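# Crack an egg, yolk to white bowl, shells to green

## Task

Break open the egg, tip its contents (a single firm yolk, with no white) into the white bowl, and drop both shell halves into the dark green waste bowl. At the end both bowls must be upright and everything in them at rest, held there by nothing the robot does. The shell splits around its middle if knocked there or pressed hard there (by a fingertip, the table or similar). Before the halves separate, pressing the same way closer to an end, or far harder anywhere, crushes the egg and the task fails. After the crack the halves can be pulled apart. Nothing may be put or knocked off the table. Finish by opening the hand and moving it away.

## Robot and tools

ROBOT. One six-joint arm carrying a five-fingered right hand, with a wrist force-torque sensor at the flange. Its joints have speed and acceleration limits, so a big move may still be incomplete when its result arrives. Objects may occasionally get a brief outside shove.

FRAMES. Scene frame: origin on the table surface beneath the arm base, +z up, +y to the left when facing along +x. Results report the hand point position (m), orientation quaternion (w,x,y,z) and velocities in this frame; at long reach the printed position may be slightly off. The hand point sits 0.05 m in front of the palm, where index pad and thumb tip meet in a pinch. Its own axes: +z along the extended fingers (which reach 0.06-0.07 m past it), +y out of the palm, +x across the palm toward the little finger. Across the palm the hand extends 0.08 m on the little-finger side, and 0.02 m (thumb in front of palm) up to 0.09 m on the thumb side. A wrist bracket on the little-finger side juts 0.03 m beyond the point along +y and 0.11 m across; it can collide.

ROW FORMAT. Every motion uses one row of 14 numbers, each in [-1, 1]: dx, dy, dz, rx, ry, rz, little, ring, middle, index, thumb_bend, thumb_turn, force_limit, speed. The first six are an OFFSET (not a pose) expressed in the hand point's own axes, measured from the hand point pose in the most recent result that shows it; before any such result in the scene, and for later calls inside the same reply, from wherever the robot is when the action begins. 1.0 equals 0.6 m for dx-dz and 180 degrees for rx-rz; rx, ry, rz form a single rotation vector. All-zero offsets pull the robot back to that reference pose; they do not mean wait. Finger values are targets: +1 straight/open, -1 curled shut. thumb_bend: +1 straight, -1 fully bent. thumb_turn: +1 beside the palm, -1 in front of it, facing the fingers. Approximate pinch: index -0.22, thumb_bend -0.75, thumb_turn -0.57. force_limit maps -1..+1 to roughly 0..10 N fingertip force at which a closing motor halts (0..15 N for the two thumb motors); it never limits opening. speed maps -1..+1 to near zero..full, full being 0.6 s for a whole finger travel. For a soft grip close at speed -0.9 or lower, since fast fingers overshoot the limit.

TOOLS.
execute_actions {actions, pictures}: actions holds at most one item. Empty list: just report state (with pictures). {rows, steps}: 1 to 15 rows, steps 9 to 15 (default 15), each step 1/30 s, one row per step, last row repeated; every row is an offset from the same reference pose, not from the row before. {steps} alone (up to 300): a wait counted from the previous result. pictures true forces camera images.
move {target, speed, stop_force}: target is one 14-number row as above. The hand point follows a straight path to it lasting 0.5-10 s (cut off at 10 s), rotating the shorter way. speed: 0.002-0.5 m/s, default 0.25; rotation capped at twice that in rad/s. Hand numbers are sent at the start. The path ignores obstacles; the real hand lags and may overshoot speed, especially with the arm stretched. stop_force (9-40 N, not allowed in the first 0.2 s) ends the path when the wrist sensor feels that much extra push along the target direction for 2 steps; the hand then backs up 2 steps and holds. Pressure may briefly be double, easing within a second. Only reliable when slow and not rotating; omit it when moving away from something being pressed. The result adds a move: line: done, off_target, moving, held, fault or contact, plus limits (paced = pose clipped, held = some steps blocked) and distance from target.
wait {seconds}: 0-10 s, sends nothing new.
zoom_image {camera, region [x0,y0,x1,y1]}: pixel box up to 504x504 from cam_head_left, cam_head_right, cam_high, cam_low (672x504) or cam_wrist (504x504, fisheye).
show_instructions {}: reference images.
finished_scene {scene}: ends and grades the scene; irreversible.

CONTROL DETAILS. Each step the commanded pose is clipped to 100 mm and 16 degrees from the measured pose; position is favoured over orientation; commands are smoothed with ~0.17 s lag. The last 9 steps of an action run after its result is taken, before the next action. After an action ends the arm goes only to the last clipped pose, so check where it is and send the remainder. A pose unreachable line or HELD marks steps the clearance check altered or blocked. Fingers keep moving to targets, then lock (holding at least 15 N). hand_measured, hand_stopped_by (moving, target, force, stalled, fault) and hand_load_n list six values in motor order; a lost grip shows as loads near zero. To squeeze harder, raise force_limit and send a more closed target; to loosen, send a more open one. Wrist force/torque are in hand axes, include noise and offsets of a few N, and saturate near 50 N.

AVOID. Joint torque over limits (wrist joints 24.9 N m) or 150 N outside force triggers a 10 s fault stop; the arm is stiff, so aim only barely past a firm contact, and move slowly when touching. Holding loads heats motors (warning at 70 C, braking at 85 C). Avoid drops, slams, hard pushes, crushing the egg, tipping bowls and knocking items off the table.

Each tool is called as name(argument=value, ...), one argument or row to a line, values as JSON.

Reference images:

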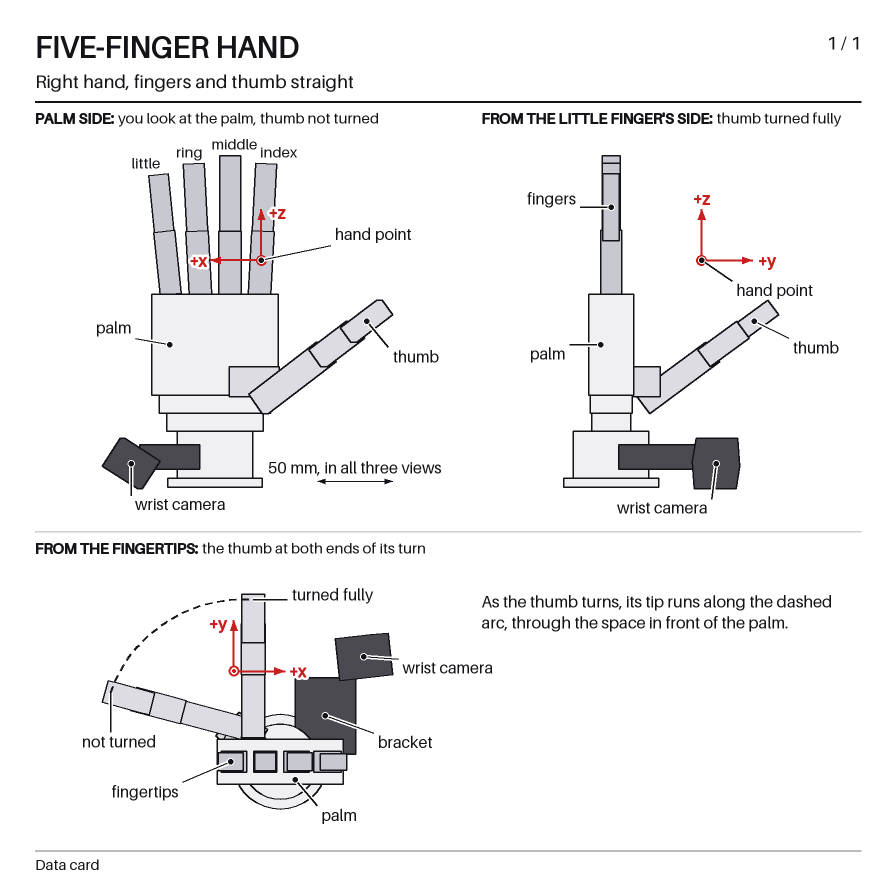

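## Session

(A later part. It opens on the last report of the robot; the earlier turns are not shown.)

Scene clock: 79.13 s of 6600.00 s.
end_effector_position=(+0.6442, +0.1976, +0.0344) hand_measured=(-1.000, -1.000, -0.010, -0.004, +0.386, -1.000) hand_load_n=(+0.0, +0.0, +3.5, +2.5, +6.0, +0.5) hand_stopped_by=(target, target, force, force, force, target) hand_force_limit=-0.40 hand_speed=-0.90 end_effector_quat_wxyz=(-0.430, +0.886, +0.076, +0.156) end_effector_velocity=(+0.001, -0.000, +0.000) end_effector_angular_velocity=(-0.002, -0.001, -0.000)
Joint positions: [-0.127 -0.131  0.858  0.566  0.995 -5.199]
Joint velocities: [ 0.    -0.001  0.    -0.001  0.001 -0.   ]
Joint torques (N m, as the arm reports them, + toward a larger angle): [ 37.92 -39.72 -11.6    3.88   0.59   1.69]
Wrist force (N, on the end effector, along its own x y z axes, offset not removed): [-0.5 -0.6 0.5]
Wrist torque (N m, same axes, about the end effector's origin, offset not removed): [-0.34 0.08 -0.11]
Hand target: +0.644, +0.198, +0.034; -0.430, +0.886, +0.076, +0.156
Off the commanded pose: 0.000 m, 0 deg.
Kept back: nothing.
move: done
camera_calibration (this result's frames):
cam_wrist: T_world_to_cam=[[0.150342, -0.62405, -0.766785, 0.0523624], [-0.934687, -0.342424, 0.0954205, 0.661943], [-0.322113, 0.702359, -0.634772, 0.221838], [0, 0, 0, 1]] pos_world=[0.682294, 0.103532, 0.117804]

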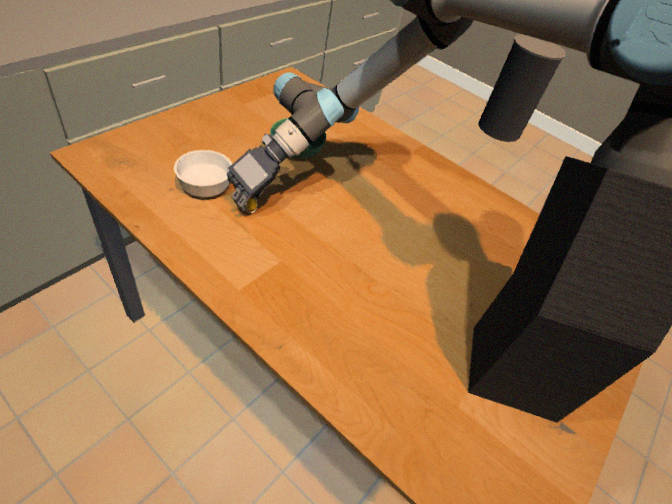

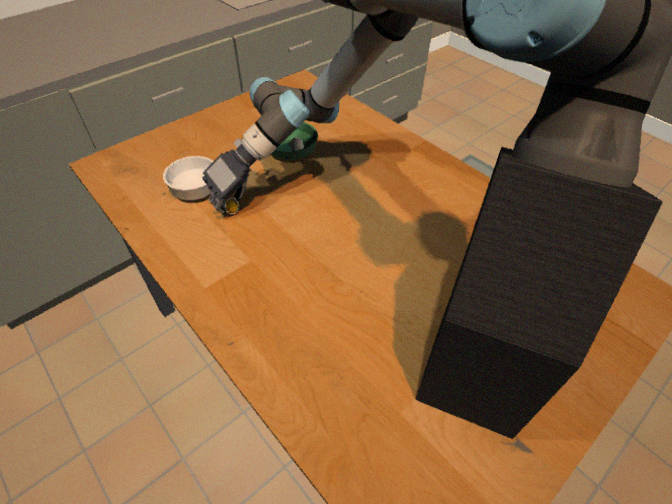

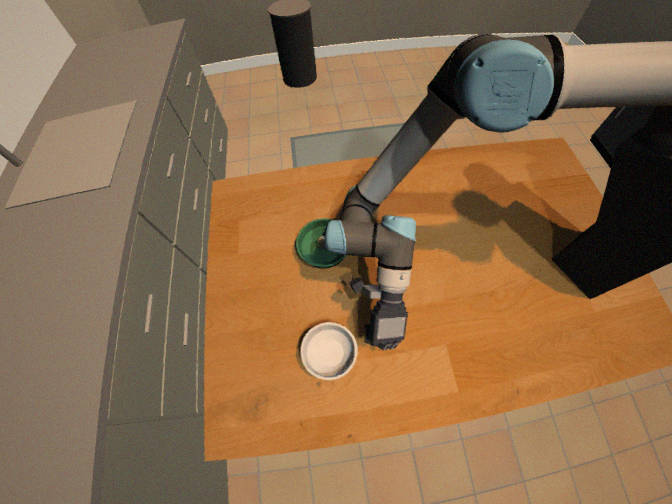

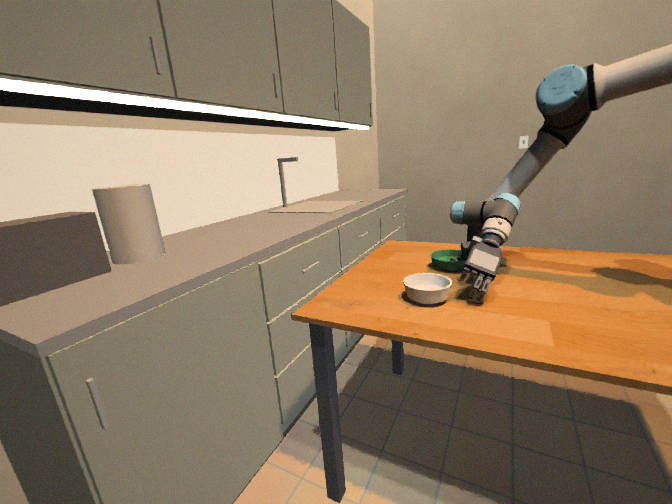

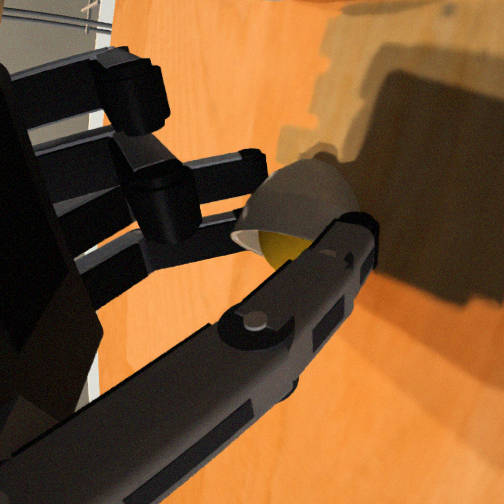

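move(
  target=[0.043,-0.093,-0.073,0,0,0,-1,-1,-0.4,-0.4,0.0,-1,-0.4,-0.9],
  speed=0.06,
)

move(
  target=[0.235,0.06,0.062,-0.133,0.289,0.227,-1,-1,-0.4,-0.4,0.0,-1,-0.4,-0.9],
  speed=0.15,
)

move(
  target=[-0.02,0.043,0.034,0,0,0,-1,-1,-0.4,-0.4,0.0,-1,-0.4,-0.9],
  speed=0.05,
)

zoom_image(
  camera="cam_low",
  region=[380, 220, 500, 320],
)

Scene clock: 81.37 s of 6600.00 s.
end_effector_position=(+0.6443, +0.1976, +0.1096) hand_measured=(-1.000, -1.000, -0.010, -0.004, +0.386, -1.000) hand_load_n=(+0.0, +0.0, +3.5, +2.5, +6.0, +0.5) hand_stopped_by=(target, target, force, force, force, target) hand_force_limit=-0.40 hand_speed=-0.90 end_effector_quat_wxyz=(-0.430, +0.886, +0.076, +0.156) end_effector_velocity=(-0.000, -0.000, +0.002) end_effector_angular_velocity=(-0.001, +0.001, -0.000)
Joint positions: [-0.081 -0.3    1.03   0.535  1.008 -5.147]
Joint velocities: [ 0.001 -0.005  0.005 -0.     0.001  0.002]
Joint torques (N m, as the arm reports them, + toward a larger angle): [ 37.84 -55.89  -0.95   1.08   0.92   1.79]
Wrist force (N, on the end effector, along its own x y z axes, offset not removed): [-1.4 3.5 0.6]
Wrist torque (N m, same axes, about the end effector's origin, offset not removed): [0.13 0.13 -0.13]
Hand target: +0.644, +0.198, +0.110; -0.430, +0.886, +0.076, +0.156
Off the commanded pose: 0.000 m, 0 deg.
Kept back: nothing.
move: done
camera_calibration (this result's frames):
cam_wrist: T_world_to_cam=[[0.150328, -0.624023, -0.76681, 0.110018], [-0.934706, -0.342385, 0.0953859, 0.654923], [-0.322067, 0.702402, -0.634748, 0.269673], [0, 0, 0, 1]] pos_world=[0.682474, 0.10347, 0.193066]

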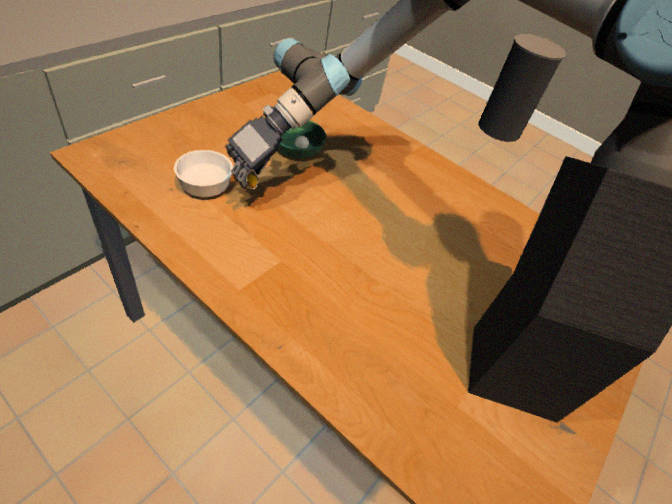

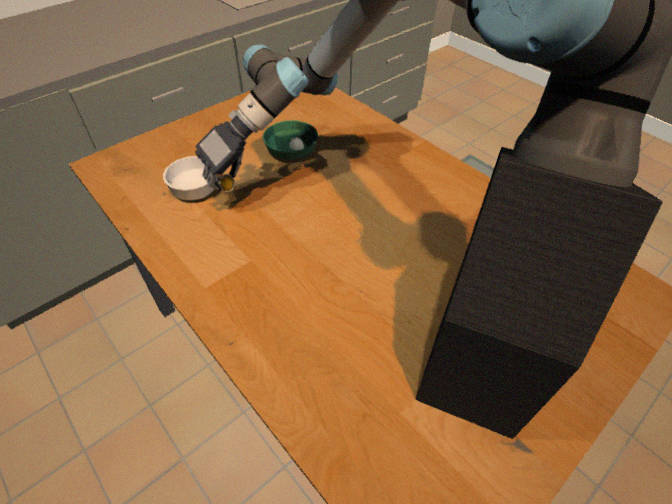

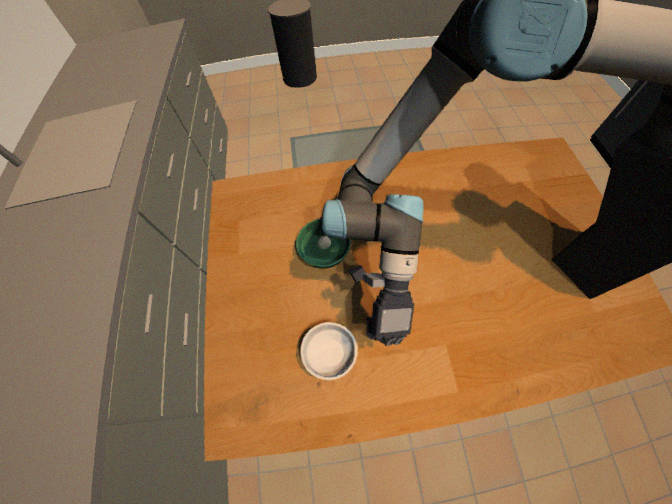

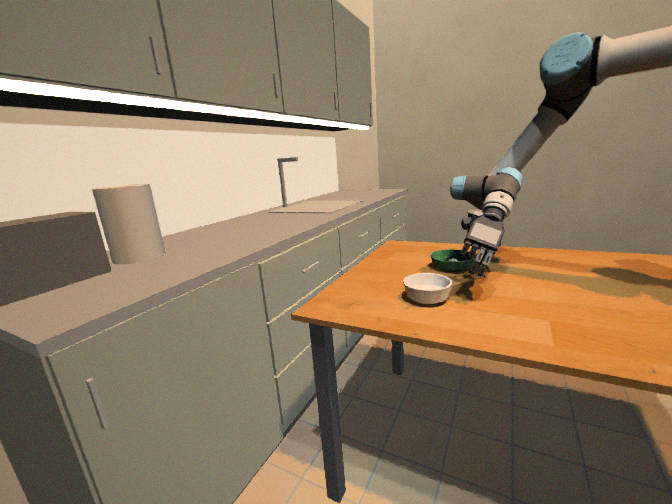

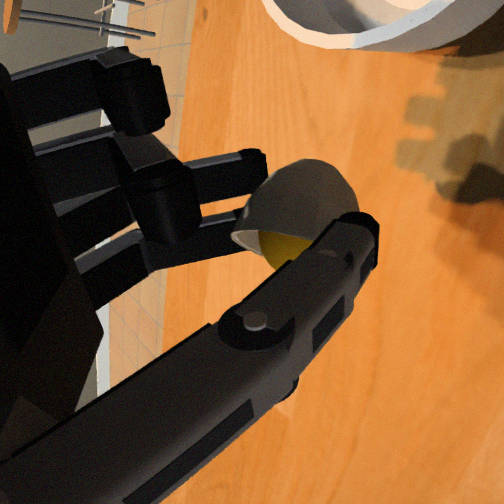

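Scene clock: 85.90 s of 6600.00 s.
end_effector_position=(+0.7942, +0.2047, +0.1098) hand_measured=(-1.000, -1.000, -0.010, -0.004, +0.386, -1.000) hand_load_n=(+0.0, +0.0, +3.5, +2.5, +6.0, +0.5) hand_stopped_by=(target, target, force, force, force, target) hand_force_limit=-0.40 hand_speed=-0.90 end_effector_quat_wxyz=(-0.263, +0.768, -0.448, +0.375) end_effector_velocity=(+0.001, +0.000, -0.000) end_effector_angular_velocity=(-0.000, +0.003, -0.011)
Joint positions: [ 0.141 -0.321  1.068 -0.353  1.74  -4.001]
Joint velocities: [ 0.003  0.004 -0.009  0.004  0.013  0.007]
Joint torques (N m, as the arm reports them, + toward a larger angle): [ 39.23 -43.06 -15.76   1.54   1.75   1.99]
Wrist force (N, on the end effector, along its own x y z axes, offset not removed): [1.9 3.4 -1.5]
Wrist torque (N m, same axes, about the end effector's origin, offset not removed): [0.59 -0.14 0.17]
Hand target: +0.794, +0.205, +0.110; -0.263, +0.767, -0.448, +0.375
Off the commanded pose: 0.000 m, 0 deg.
Kept back: nothing.
move: done
camera_calibration (this result's frames):
cam_wrist: T_world_to_cam=[[-0.535999, -0.350512, -0.768014, 0.581282], [-0.637093, 0.764839, 0.095566, 0.334419], [0.55391, 0.54052, -0.633262, -0.349669], [0, 0, 0, 1]] pos_world=[0.718308, 0.136973, 0.193041]

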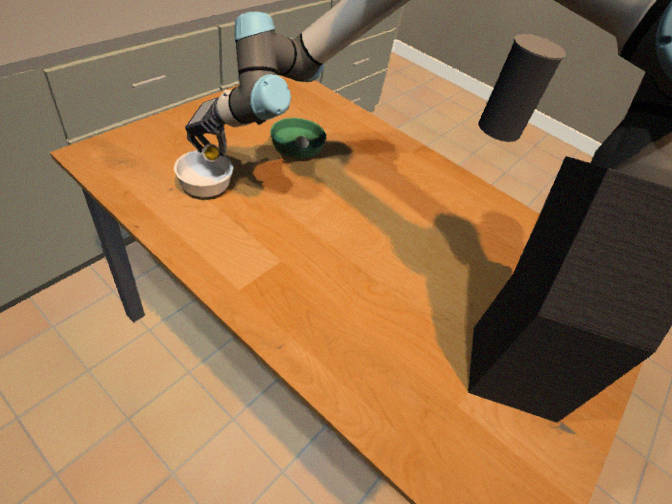

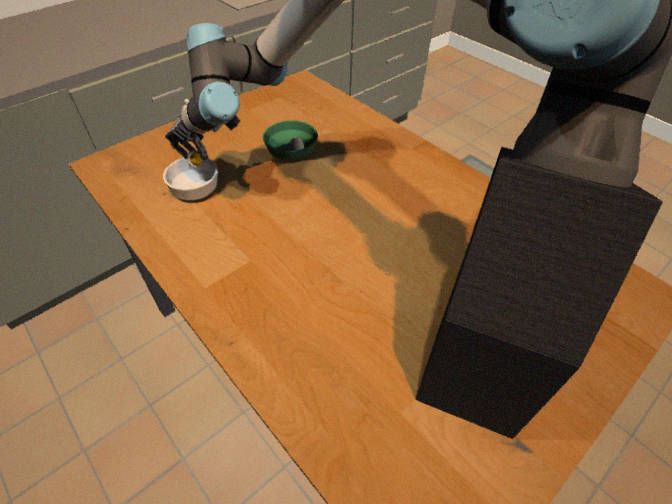

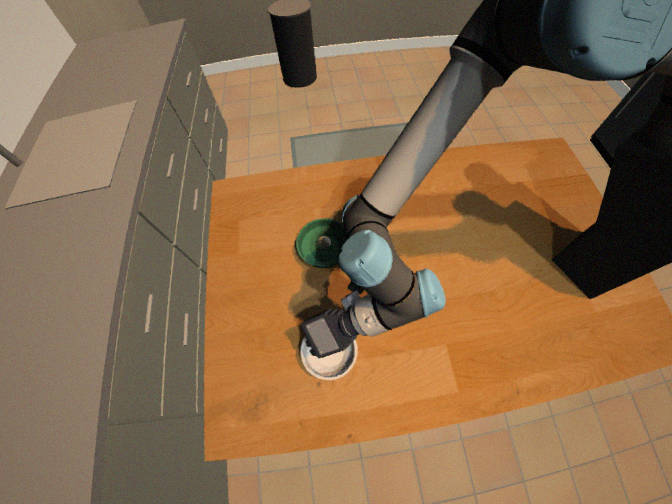

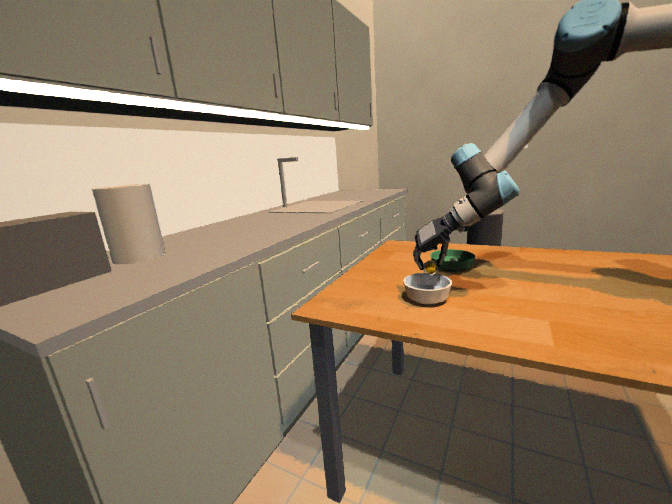

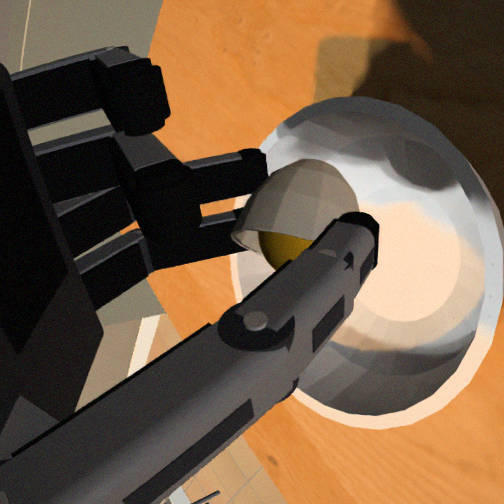

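Scene clock: 87.00 s of 6600.00 s.
end_effector_position=(+0.7943, +0.2048, +0.0750) hand_measured=(-1.000, -1.000, -0.010, -0.004, +0.386, -1.000) hand_load_n=(+0.0, +0.0, +3.5, +2.5, +6.0, +0.5) hand_stopped_by=(target, target, force, force, force, target) hand_force_limit=-0.40 hand_speed=-0.90 end_effector_quat_wxyz=(-0.263, +0.768, -0.448, +0.375) end_effector_velocity=(-0.000, +0.000, -0.002) end_effector_angular_velocity=(+0.000, +0.001, +0.001)
Joint positions: [ 0.118 -0.256  1.019 -0.37   1.719 -4.01 ]
Joint velocities: [-0.001  0.004 -0.004  0.    -0.001 -0.001]
Joint torques (N m, as the arm reports them, + toward a larger angle): [ 16.3  -42.15 -15.05  -0.87  -2.65  -1.32]
Wrist force (N, on the end effector, along its own x y z axes, offset not removed): [1.7 2.3 -0.2]
Wrist torque (N m, same axes, about the end effector's origin, offset not removed): [0.18 -0.28 0.35]
Hand target: +0.794, +0.205, +0.075; -0.263, +0.768, -0.448, +0.375
Off the commanded pose: 0.000 m, 0 deg.
Kept back: nothing.
move: done
camera_calibration (this result's frames):
cam_wrist: T_world_to_cam=[[-0.535991, -0.350531, -0.768012, 0.554653], [-0.6371, 0.764836, 0.0955471, 0.337662], [0.553911, 0.540513, -0.633268, -0.371784], [0, 0, 0, 1]] pos_world=[0.718348, 0.137121, 0.158278]

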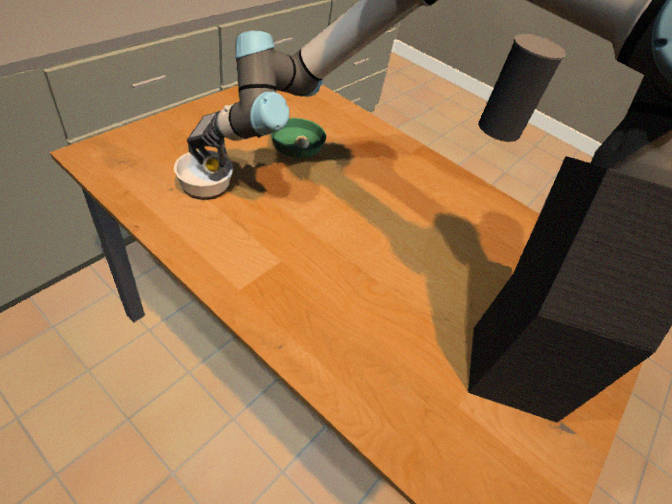

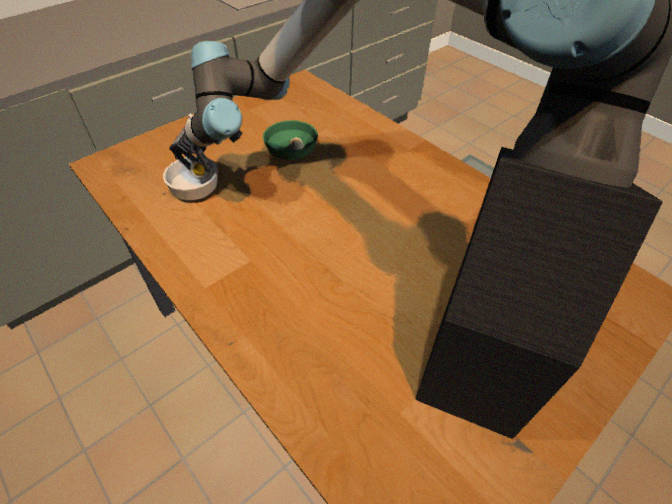

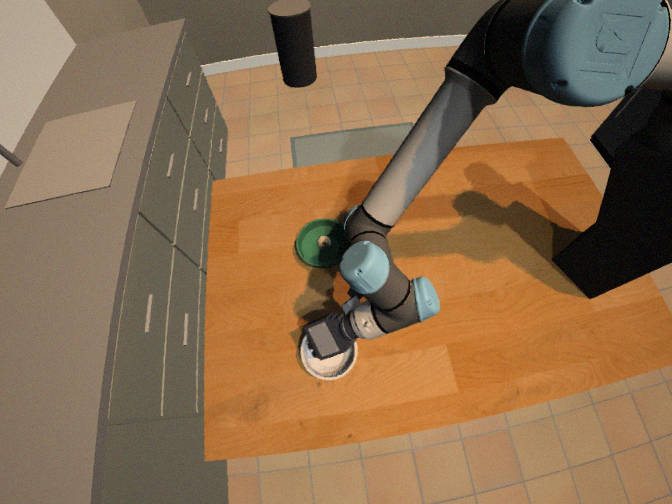

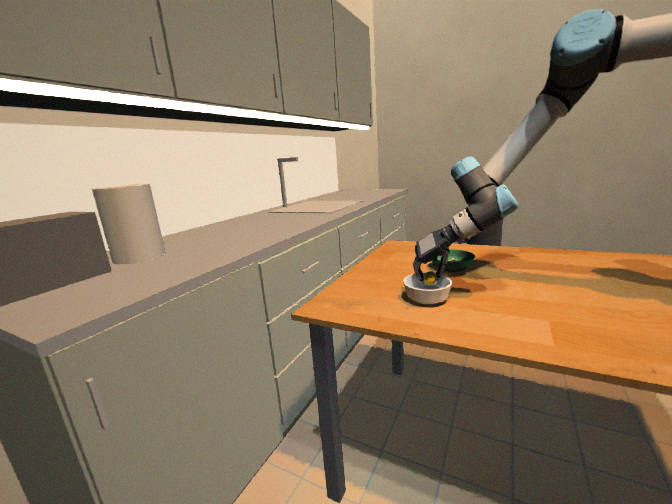

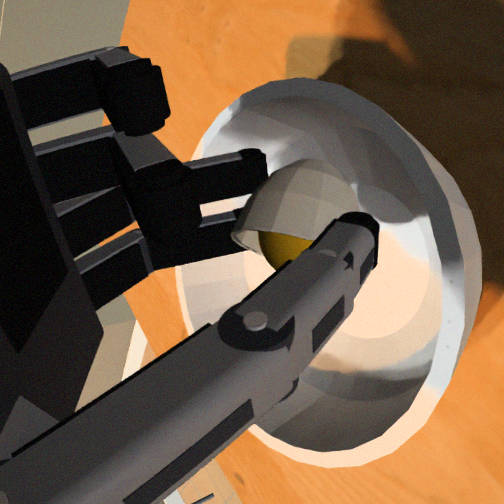

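Region (380, 220, 500, 320) of cam_low's 672x504 image, scaled by 4.200, with more detail than that image has.

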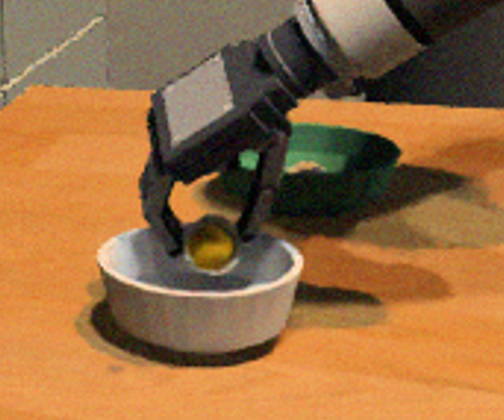

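move(
  target=[0,0,0,0,0.2,-0.26,-1,-1,-0.4,-0.4,0.0,-1,-0.4,-0.9],
  speed=0.15,
)

Scene clock: 91.90 s of 6600.00 s.
end_effector_position=(+0.7938, +0.2048, +0.0752) hand_measured=(-1.000, -1.000, -0.010, -0.004, +0.386, -1.000) hand_load_n=(+0.0, +0.0, +3.5, +2.5, +6.0, +0.5) hand_stopped_by=(target, target, force, force, force, target) hand_force_limit=-0.40 hand_speed=-0.90 end_effector_quat_wxyz=(+0.052, +0.730, -0.170, +0.659) end_effector_velocity=(-0.001, -0.000, -0.001) end_effector_angular_velocity=(-0.012, -0.003, -0.001)
Joint positions: [ 0.228  0.028  0.981 -1.233  1.96  -5.011]
Joint velocities: [-0.001  0.007 -0.004 -0.01  -0.002 -0.012]
Joint torques (N m, as the arm reports them, + toward a larger angle): [ 14.85 -39.85 -13.13  -2.28  -2.92  -1.71]
Wrist force (N, on the end effector, along its own x y z axes, offset not removed): [5.3 -2.1 -0.9]
Wrist torque (N m, same axes, about the end effector's origin, offset not removed): [-0.53 -0.60 0.34]
Hand target: +0.794, +0.205, +0.075; +0.052, +0.730, -0.169, +0.660
Off the commanded pose: 0.000 m, 0 deg.
Kept back: nothing.
move: done
camera_calibration (this result's frames):
cam_wrist: T_world_to_cam=[[-0.335391, -0.904187, -0.264496, 0.470819], [-0.519257, 0.411686, -0.748924, 0.379649], [0.786057, -0.113841, -0.607581, -0.42363], [0, 0, 0, 1]] pos_world=[0.688042, 0.221186, 0.151468]

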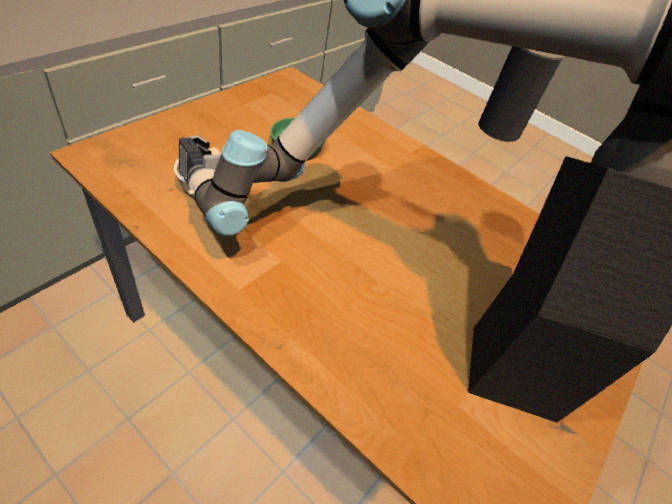

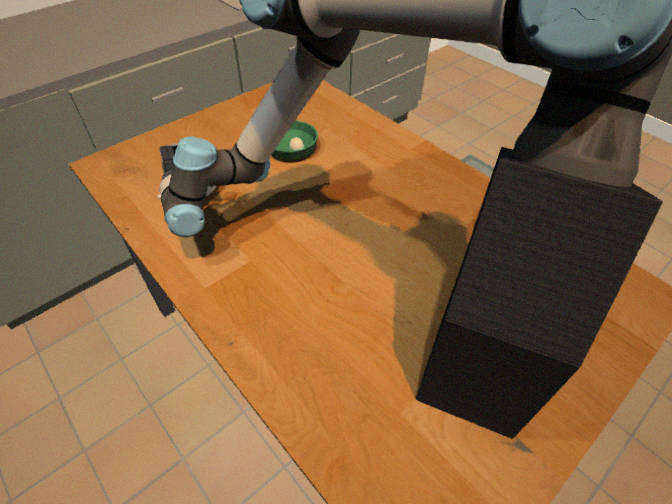

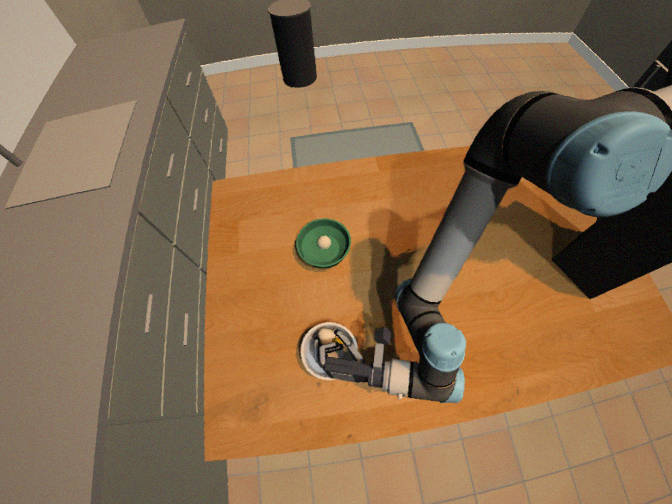

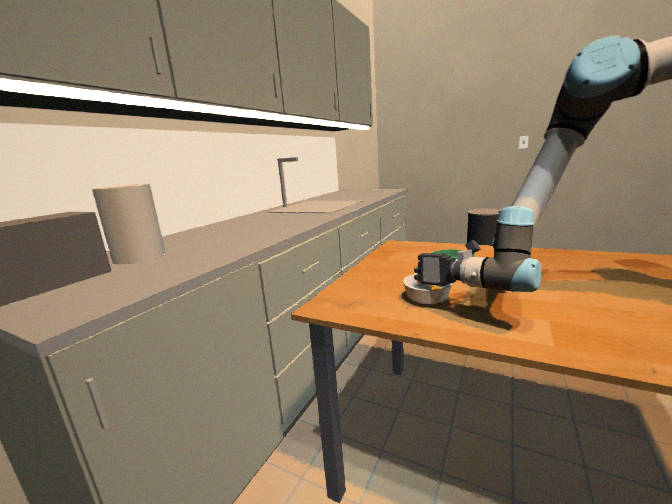

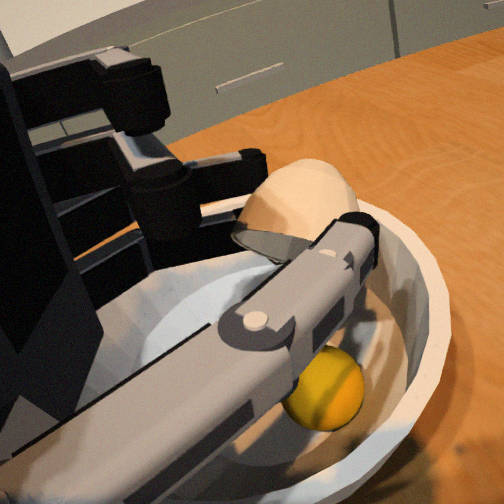

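move(
  target=[0.05,-0.007,-0.006,0,0,0,-1,-1,-0.4,-0.4,0.0,-1,-0.4,-0.9],
  speed=0.1,
)

move(
  target=[0.07,0.429,0.084,0,-0.2,0.26,-1,-1,-0.4,-0.4,0.0,-1,-0.4,-0.9],
  speed=0.2,
)

Scene clock: 93.30 s of 6600.00 s.
end_effector_position=(+0.7940, +0.2044, +0.1055) hand_measured=(-1.000, -1.000, -0.010, -0.004, +0.386, -1.000) hand_load_n=(+0.0, +0.0, +3.5, +2.5, +6.0, +0.5) hand_stopped_by=(target, target, force, force, force, target) hand_force_limit=-0.40 hand_speed=-0.90 end_effector_quat_wxyz=(+0.052, +0.730, -0.170, +0.659) end_effector_velocity=(+0.000, -0.000, +0.003) end_effector_angular_velocity=(+0.000, +0.000, -0.001)
Joint positions: [ 0.248 -0.038  1.052 -1.24   1.98  -5.016]
Joint velocities: [ 0.001 -0.006  0.006 -0.     0.002 -0.   ]
Joint torques (N m, as the arm reports them, + toward a larger angle): [ 39.4  -54.73  -2.4   -2.13   1.65  -1.47]
Wrist force (N, on the end effector, along its own x y z axes, offset not removed): [3.0 0.9 -2.1]
Wrist torque (N m, same axes, about the end effector's origin, offset not removed): [0.33 -0.47 0.36]
Hand target: +0.794, +0.204, +0.106; +0.052, +0.730, -0.170, +0.659
Off the commanded pose: 0.000 m, 0 deg.
Kept back: nothing.
move: done
camera_calibration (this result's frames):
cam_wrist: T_world_to_cam=[[-0.335412, -0.90418, -0.264494, 0.478556], [-0.519255, 0.411698, -0.748919, 0.402546], [0.786049, -0.113856, -0.607589, -0.405395], [0, 0, 0, 1]] pos_world=[0.688198, 0.220817, 0.181736]

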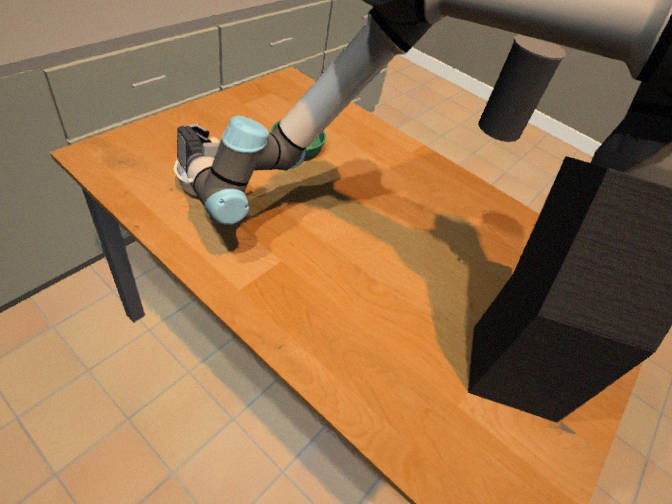

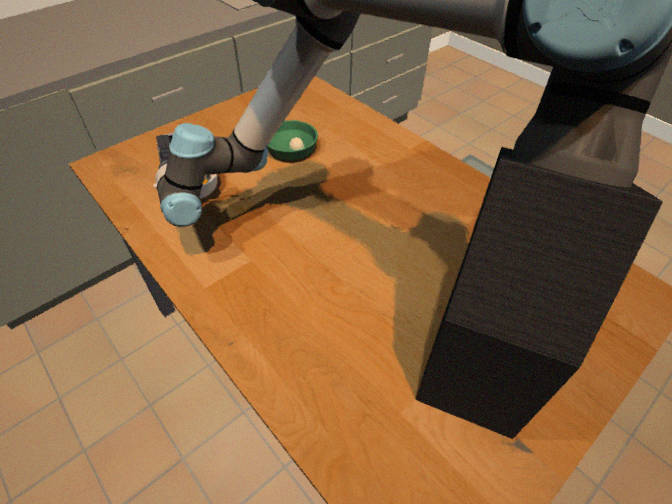

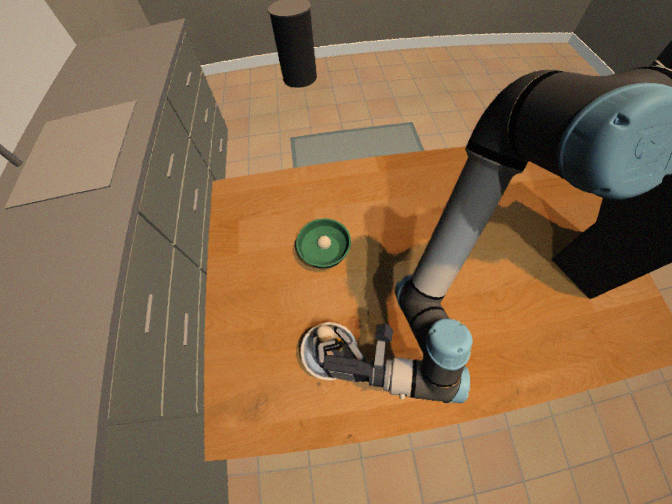

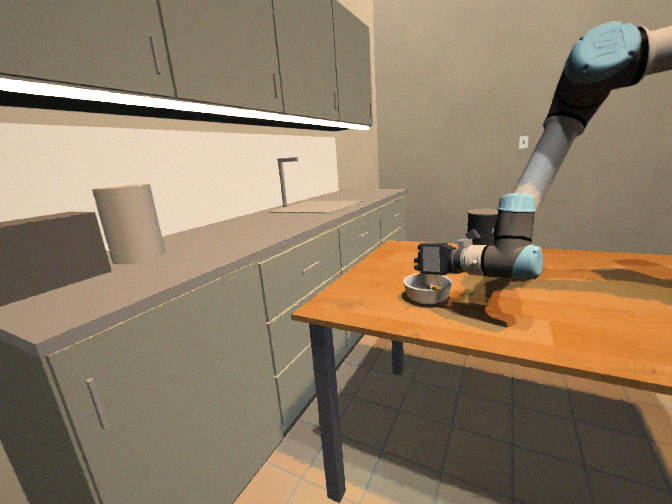

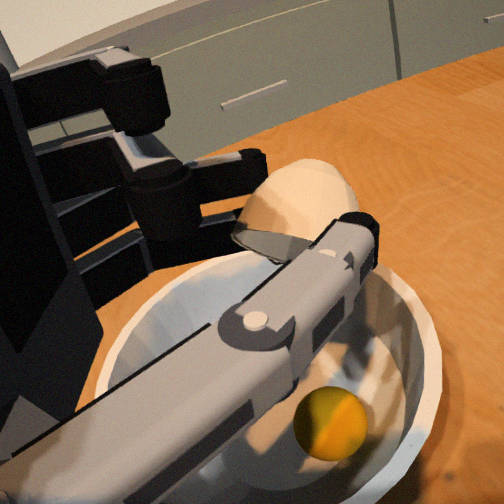

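Scene clock: 96.37 s of 6600.00 s.
end_effector_position=(+0.7642, -0.0592, +0.1021) hand_measured=(-1.000, -1.000, -0.010, -0.004, +0.386, -1.000) hand_load_n=(+0.0, +0.0, +3.5, +2.5, +6.0, +0.5) hand_stopped_by=(target, target, force, force, force, target) hand_force_limit=-0.40 hand_speed=-0.90 end_effector_quat_wxyz=(-0.263, +0.768, -0.448, +0.375) end_effector_velocity=(-0.000, -0.002, -0.000) end_effector_angular_velocity=(+0.011, +0.005, +0.003)
Joint positions: [-0.254 -0.584  1.334 -0.353  1.376 -4.152]
Joint velocities: [-0.006  0.    -0.008  0.017 -0.012  0.003]
Joint torques (N m, as the arm reports them, + toward a larger angle): [  9.6  -55.2  -13.46   1.9   -3.26   1.82]
Wrist force (N, on the end effector, along its own x y z axes, offset not removed): [1.2 2.9 3.4]
Wrist torque (N m, same axes, about the end effector's origin, offset not removed): [0.16 -0.38 0.14]
Hand target: +0.764, -0.060, +0.102; -0.263, +0.768, -0.448, +0.375
Off the commanded pose: 0.001 m, 0 deg.
Kept back: nothing.
move: done
camera_calibration (this result's frames):
cam_wrist: T_world_to_cam=[[-0.536167, -0.35066, -0.76783, 0.466828], [-0.636972, 0.764955, 0.0954432, 0.517806], [0.553888, 0.54026, -0.633504, -0.195274], [0, 0, 0, 1]] pos_world=[0.688285, -0.126902, 0.185316]

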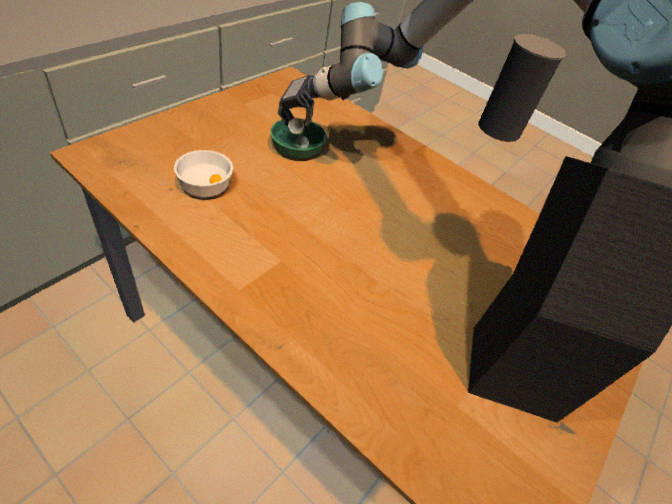

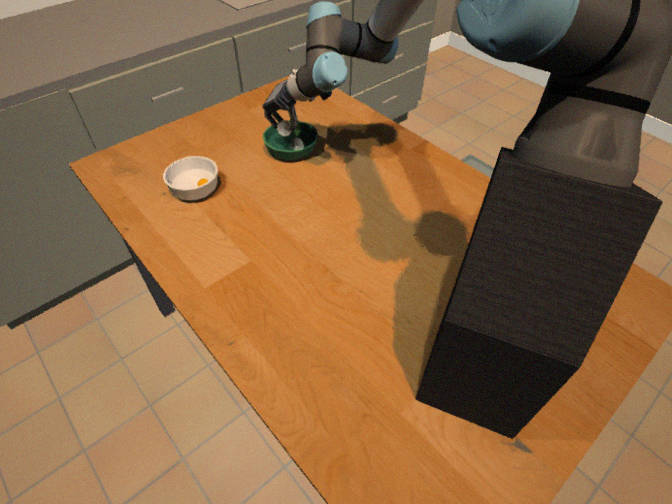

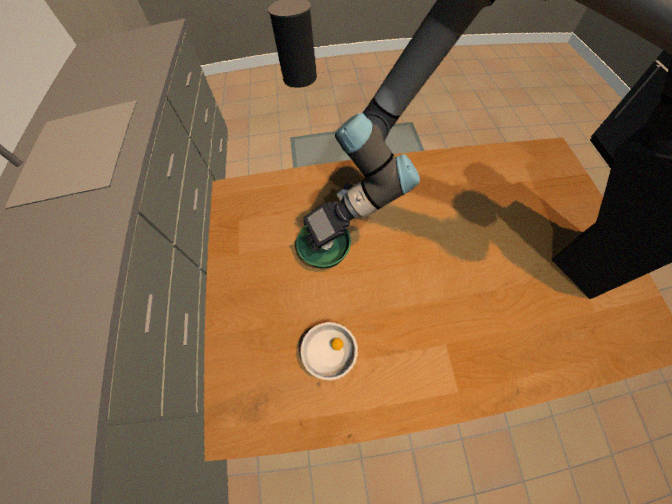

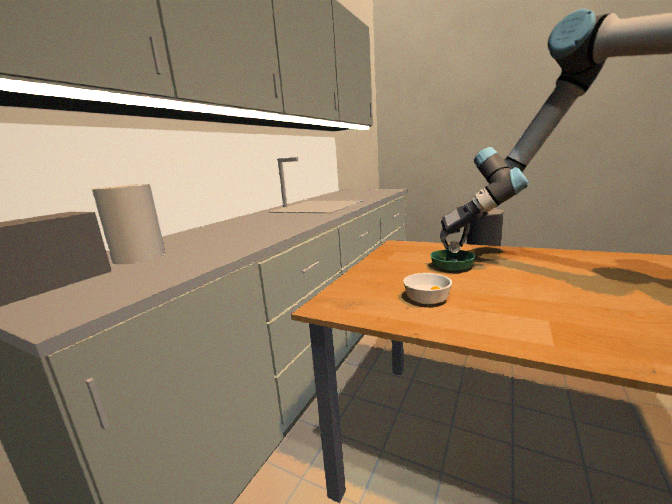

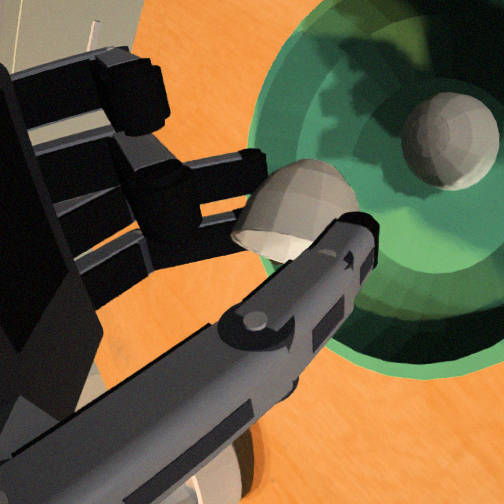

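move(
  target=[-0.048,0.044,0.045,0,0,0,-1,-1,-0.4,-0.4,0.0,-1,-0.4,-0.9],
  speed=0.03,
  stop_force=10,
)

Scene clock: 98.60 s of 6600.00 s.
end_effector_position=(+0.7639, -0.0441, +0.0573) hand_measured=(-1.000, -1.000, -0.010, -0.004, +0.386, -1.000) hand_load_n=(+0.0, +0.0, +3.5, +2.5, +6.0, +0.5) hand_stopped_by=(target, target, force, force, force, target) hand_force_limit=-0.40 hand_speed=-0.90 end_effector_quat_wxyz=(-0.263, +0.768, -0.448, +0.375) end_effector_velocity=(-0.000, +0.001, -0.003) end_effector_angular_velocity=(+0.000, +0.000, +0.001)
Joint positions: [-0.256 -0.488  1.276 -0.391  1.373 -4.154]
Joint velocities: [-0.     0.006 -0.004 -0.002 -0.001 -0.   ]
Joint torques (N m, as the arm reports them, + toward a larger angle): [  9.99 -42.08 -11.76  -0.29  -2.81  -1.3 ]
Wrist force (N, on the end effector, along its own x y z axes, offset not removed): [1.1 0.5 -0.5]
Wrist torque (N m, same axes, about the end effector's origin, offset not removed): [0.13 -0.18 0.12]
Hand target: +0.764, -0.044, +0.057; -0.263, +0.768, -0.448, +0.375
Off the commanded pose: 0.000 m, 0 deg.
Kept back: nothing.
move: done
camera_calibration (this result's frames):
cam_wrist: T_world_to_cam=[[-0.536165, -0.350659, -0.767831, 0.437669], [-0.636974, 0.764954, 0.095445, 0.510343], [0.553887, 0.540263, -0.633502, -0.231651], [0, 0, 0, 1]] pos_world=[0.688047, -0.111764, 0.140595]

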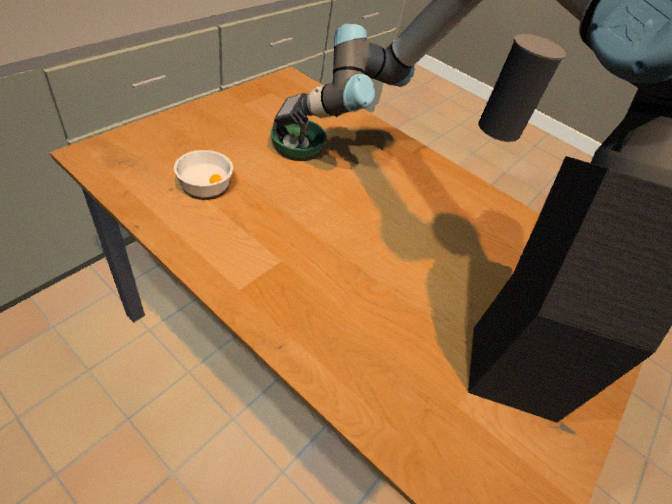

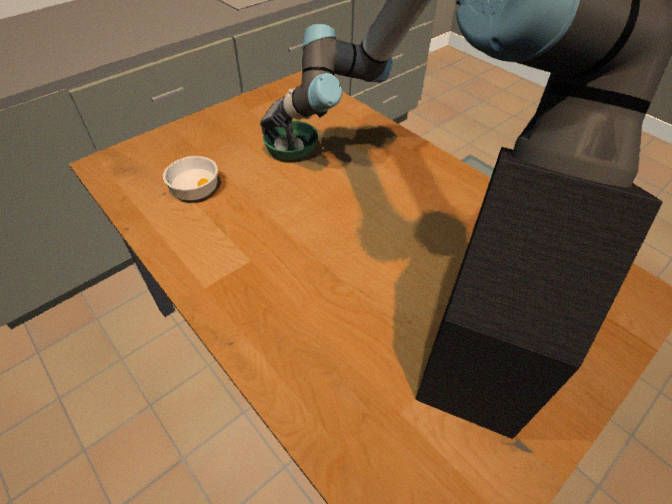

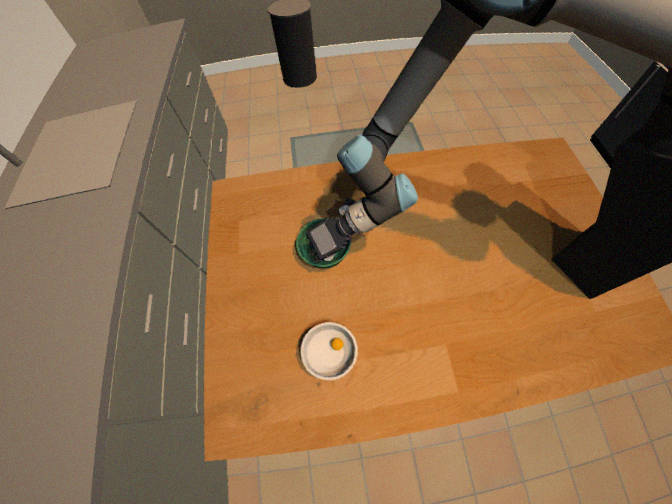

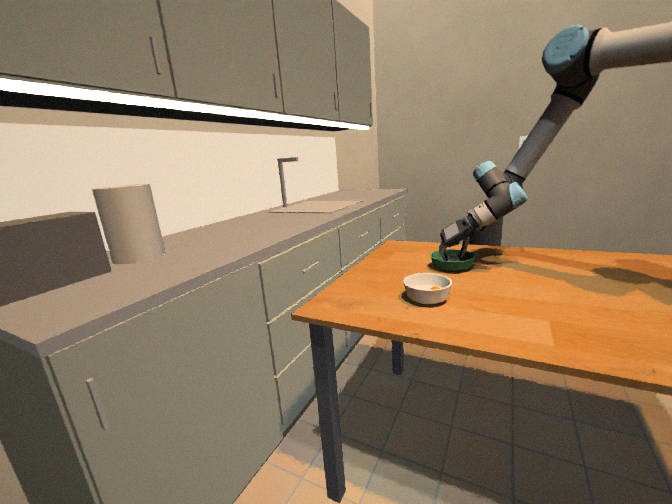

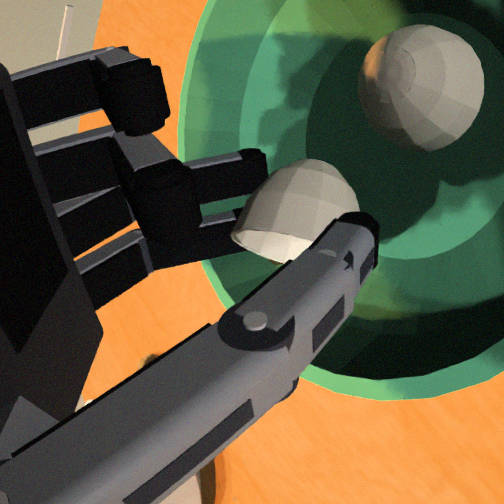

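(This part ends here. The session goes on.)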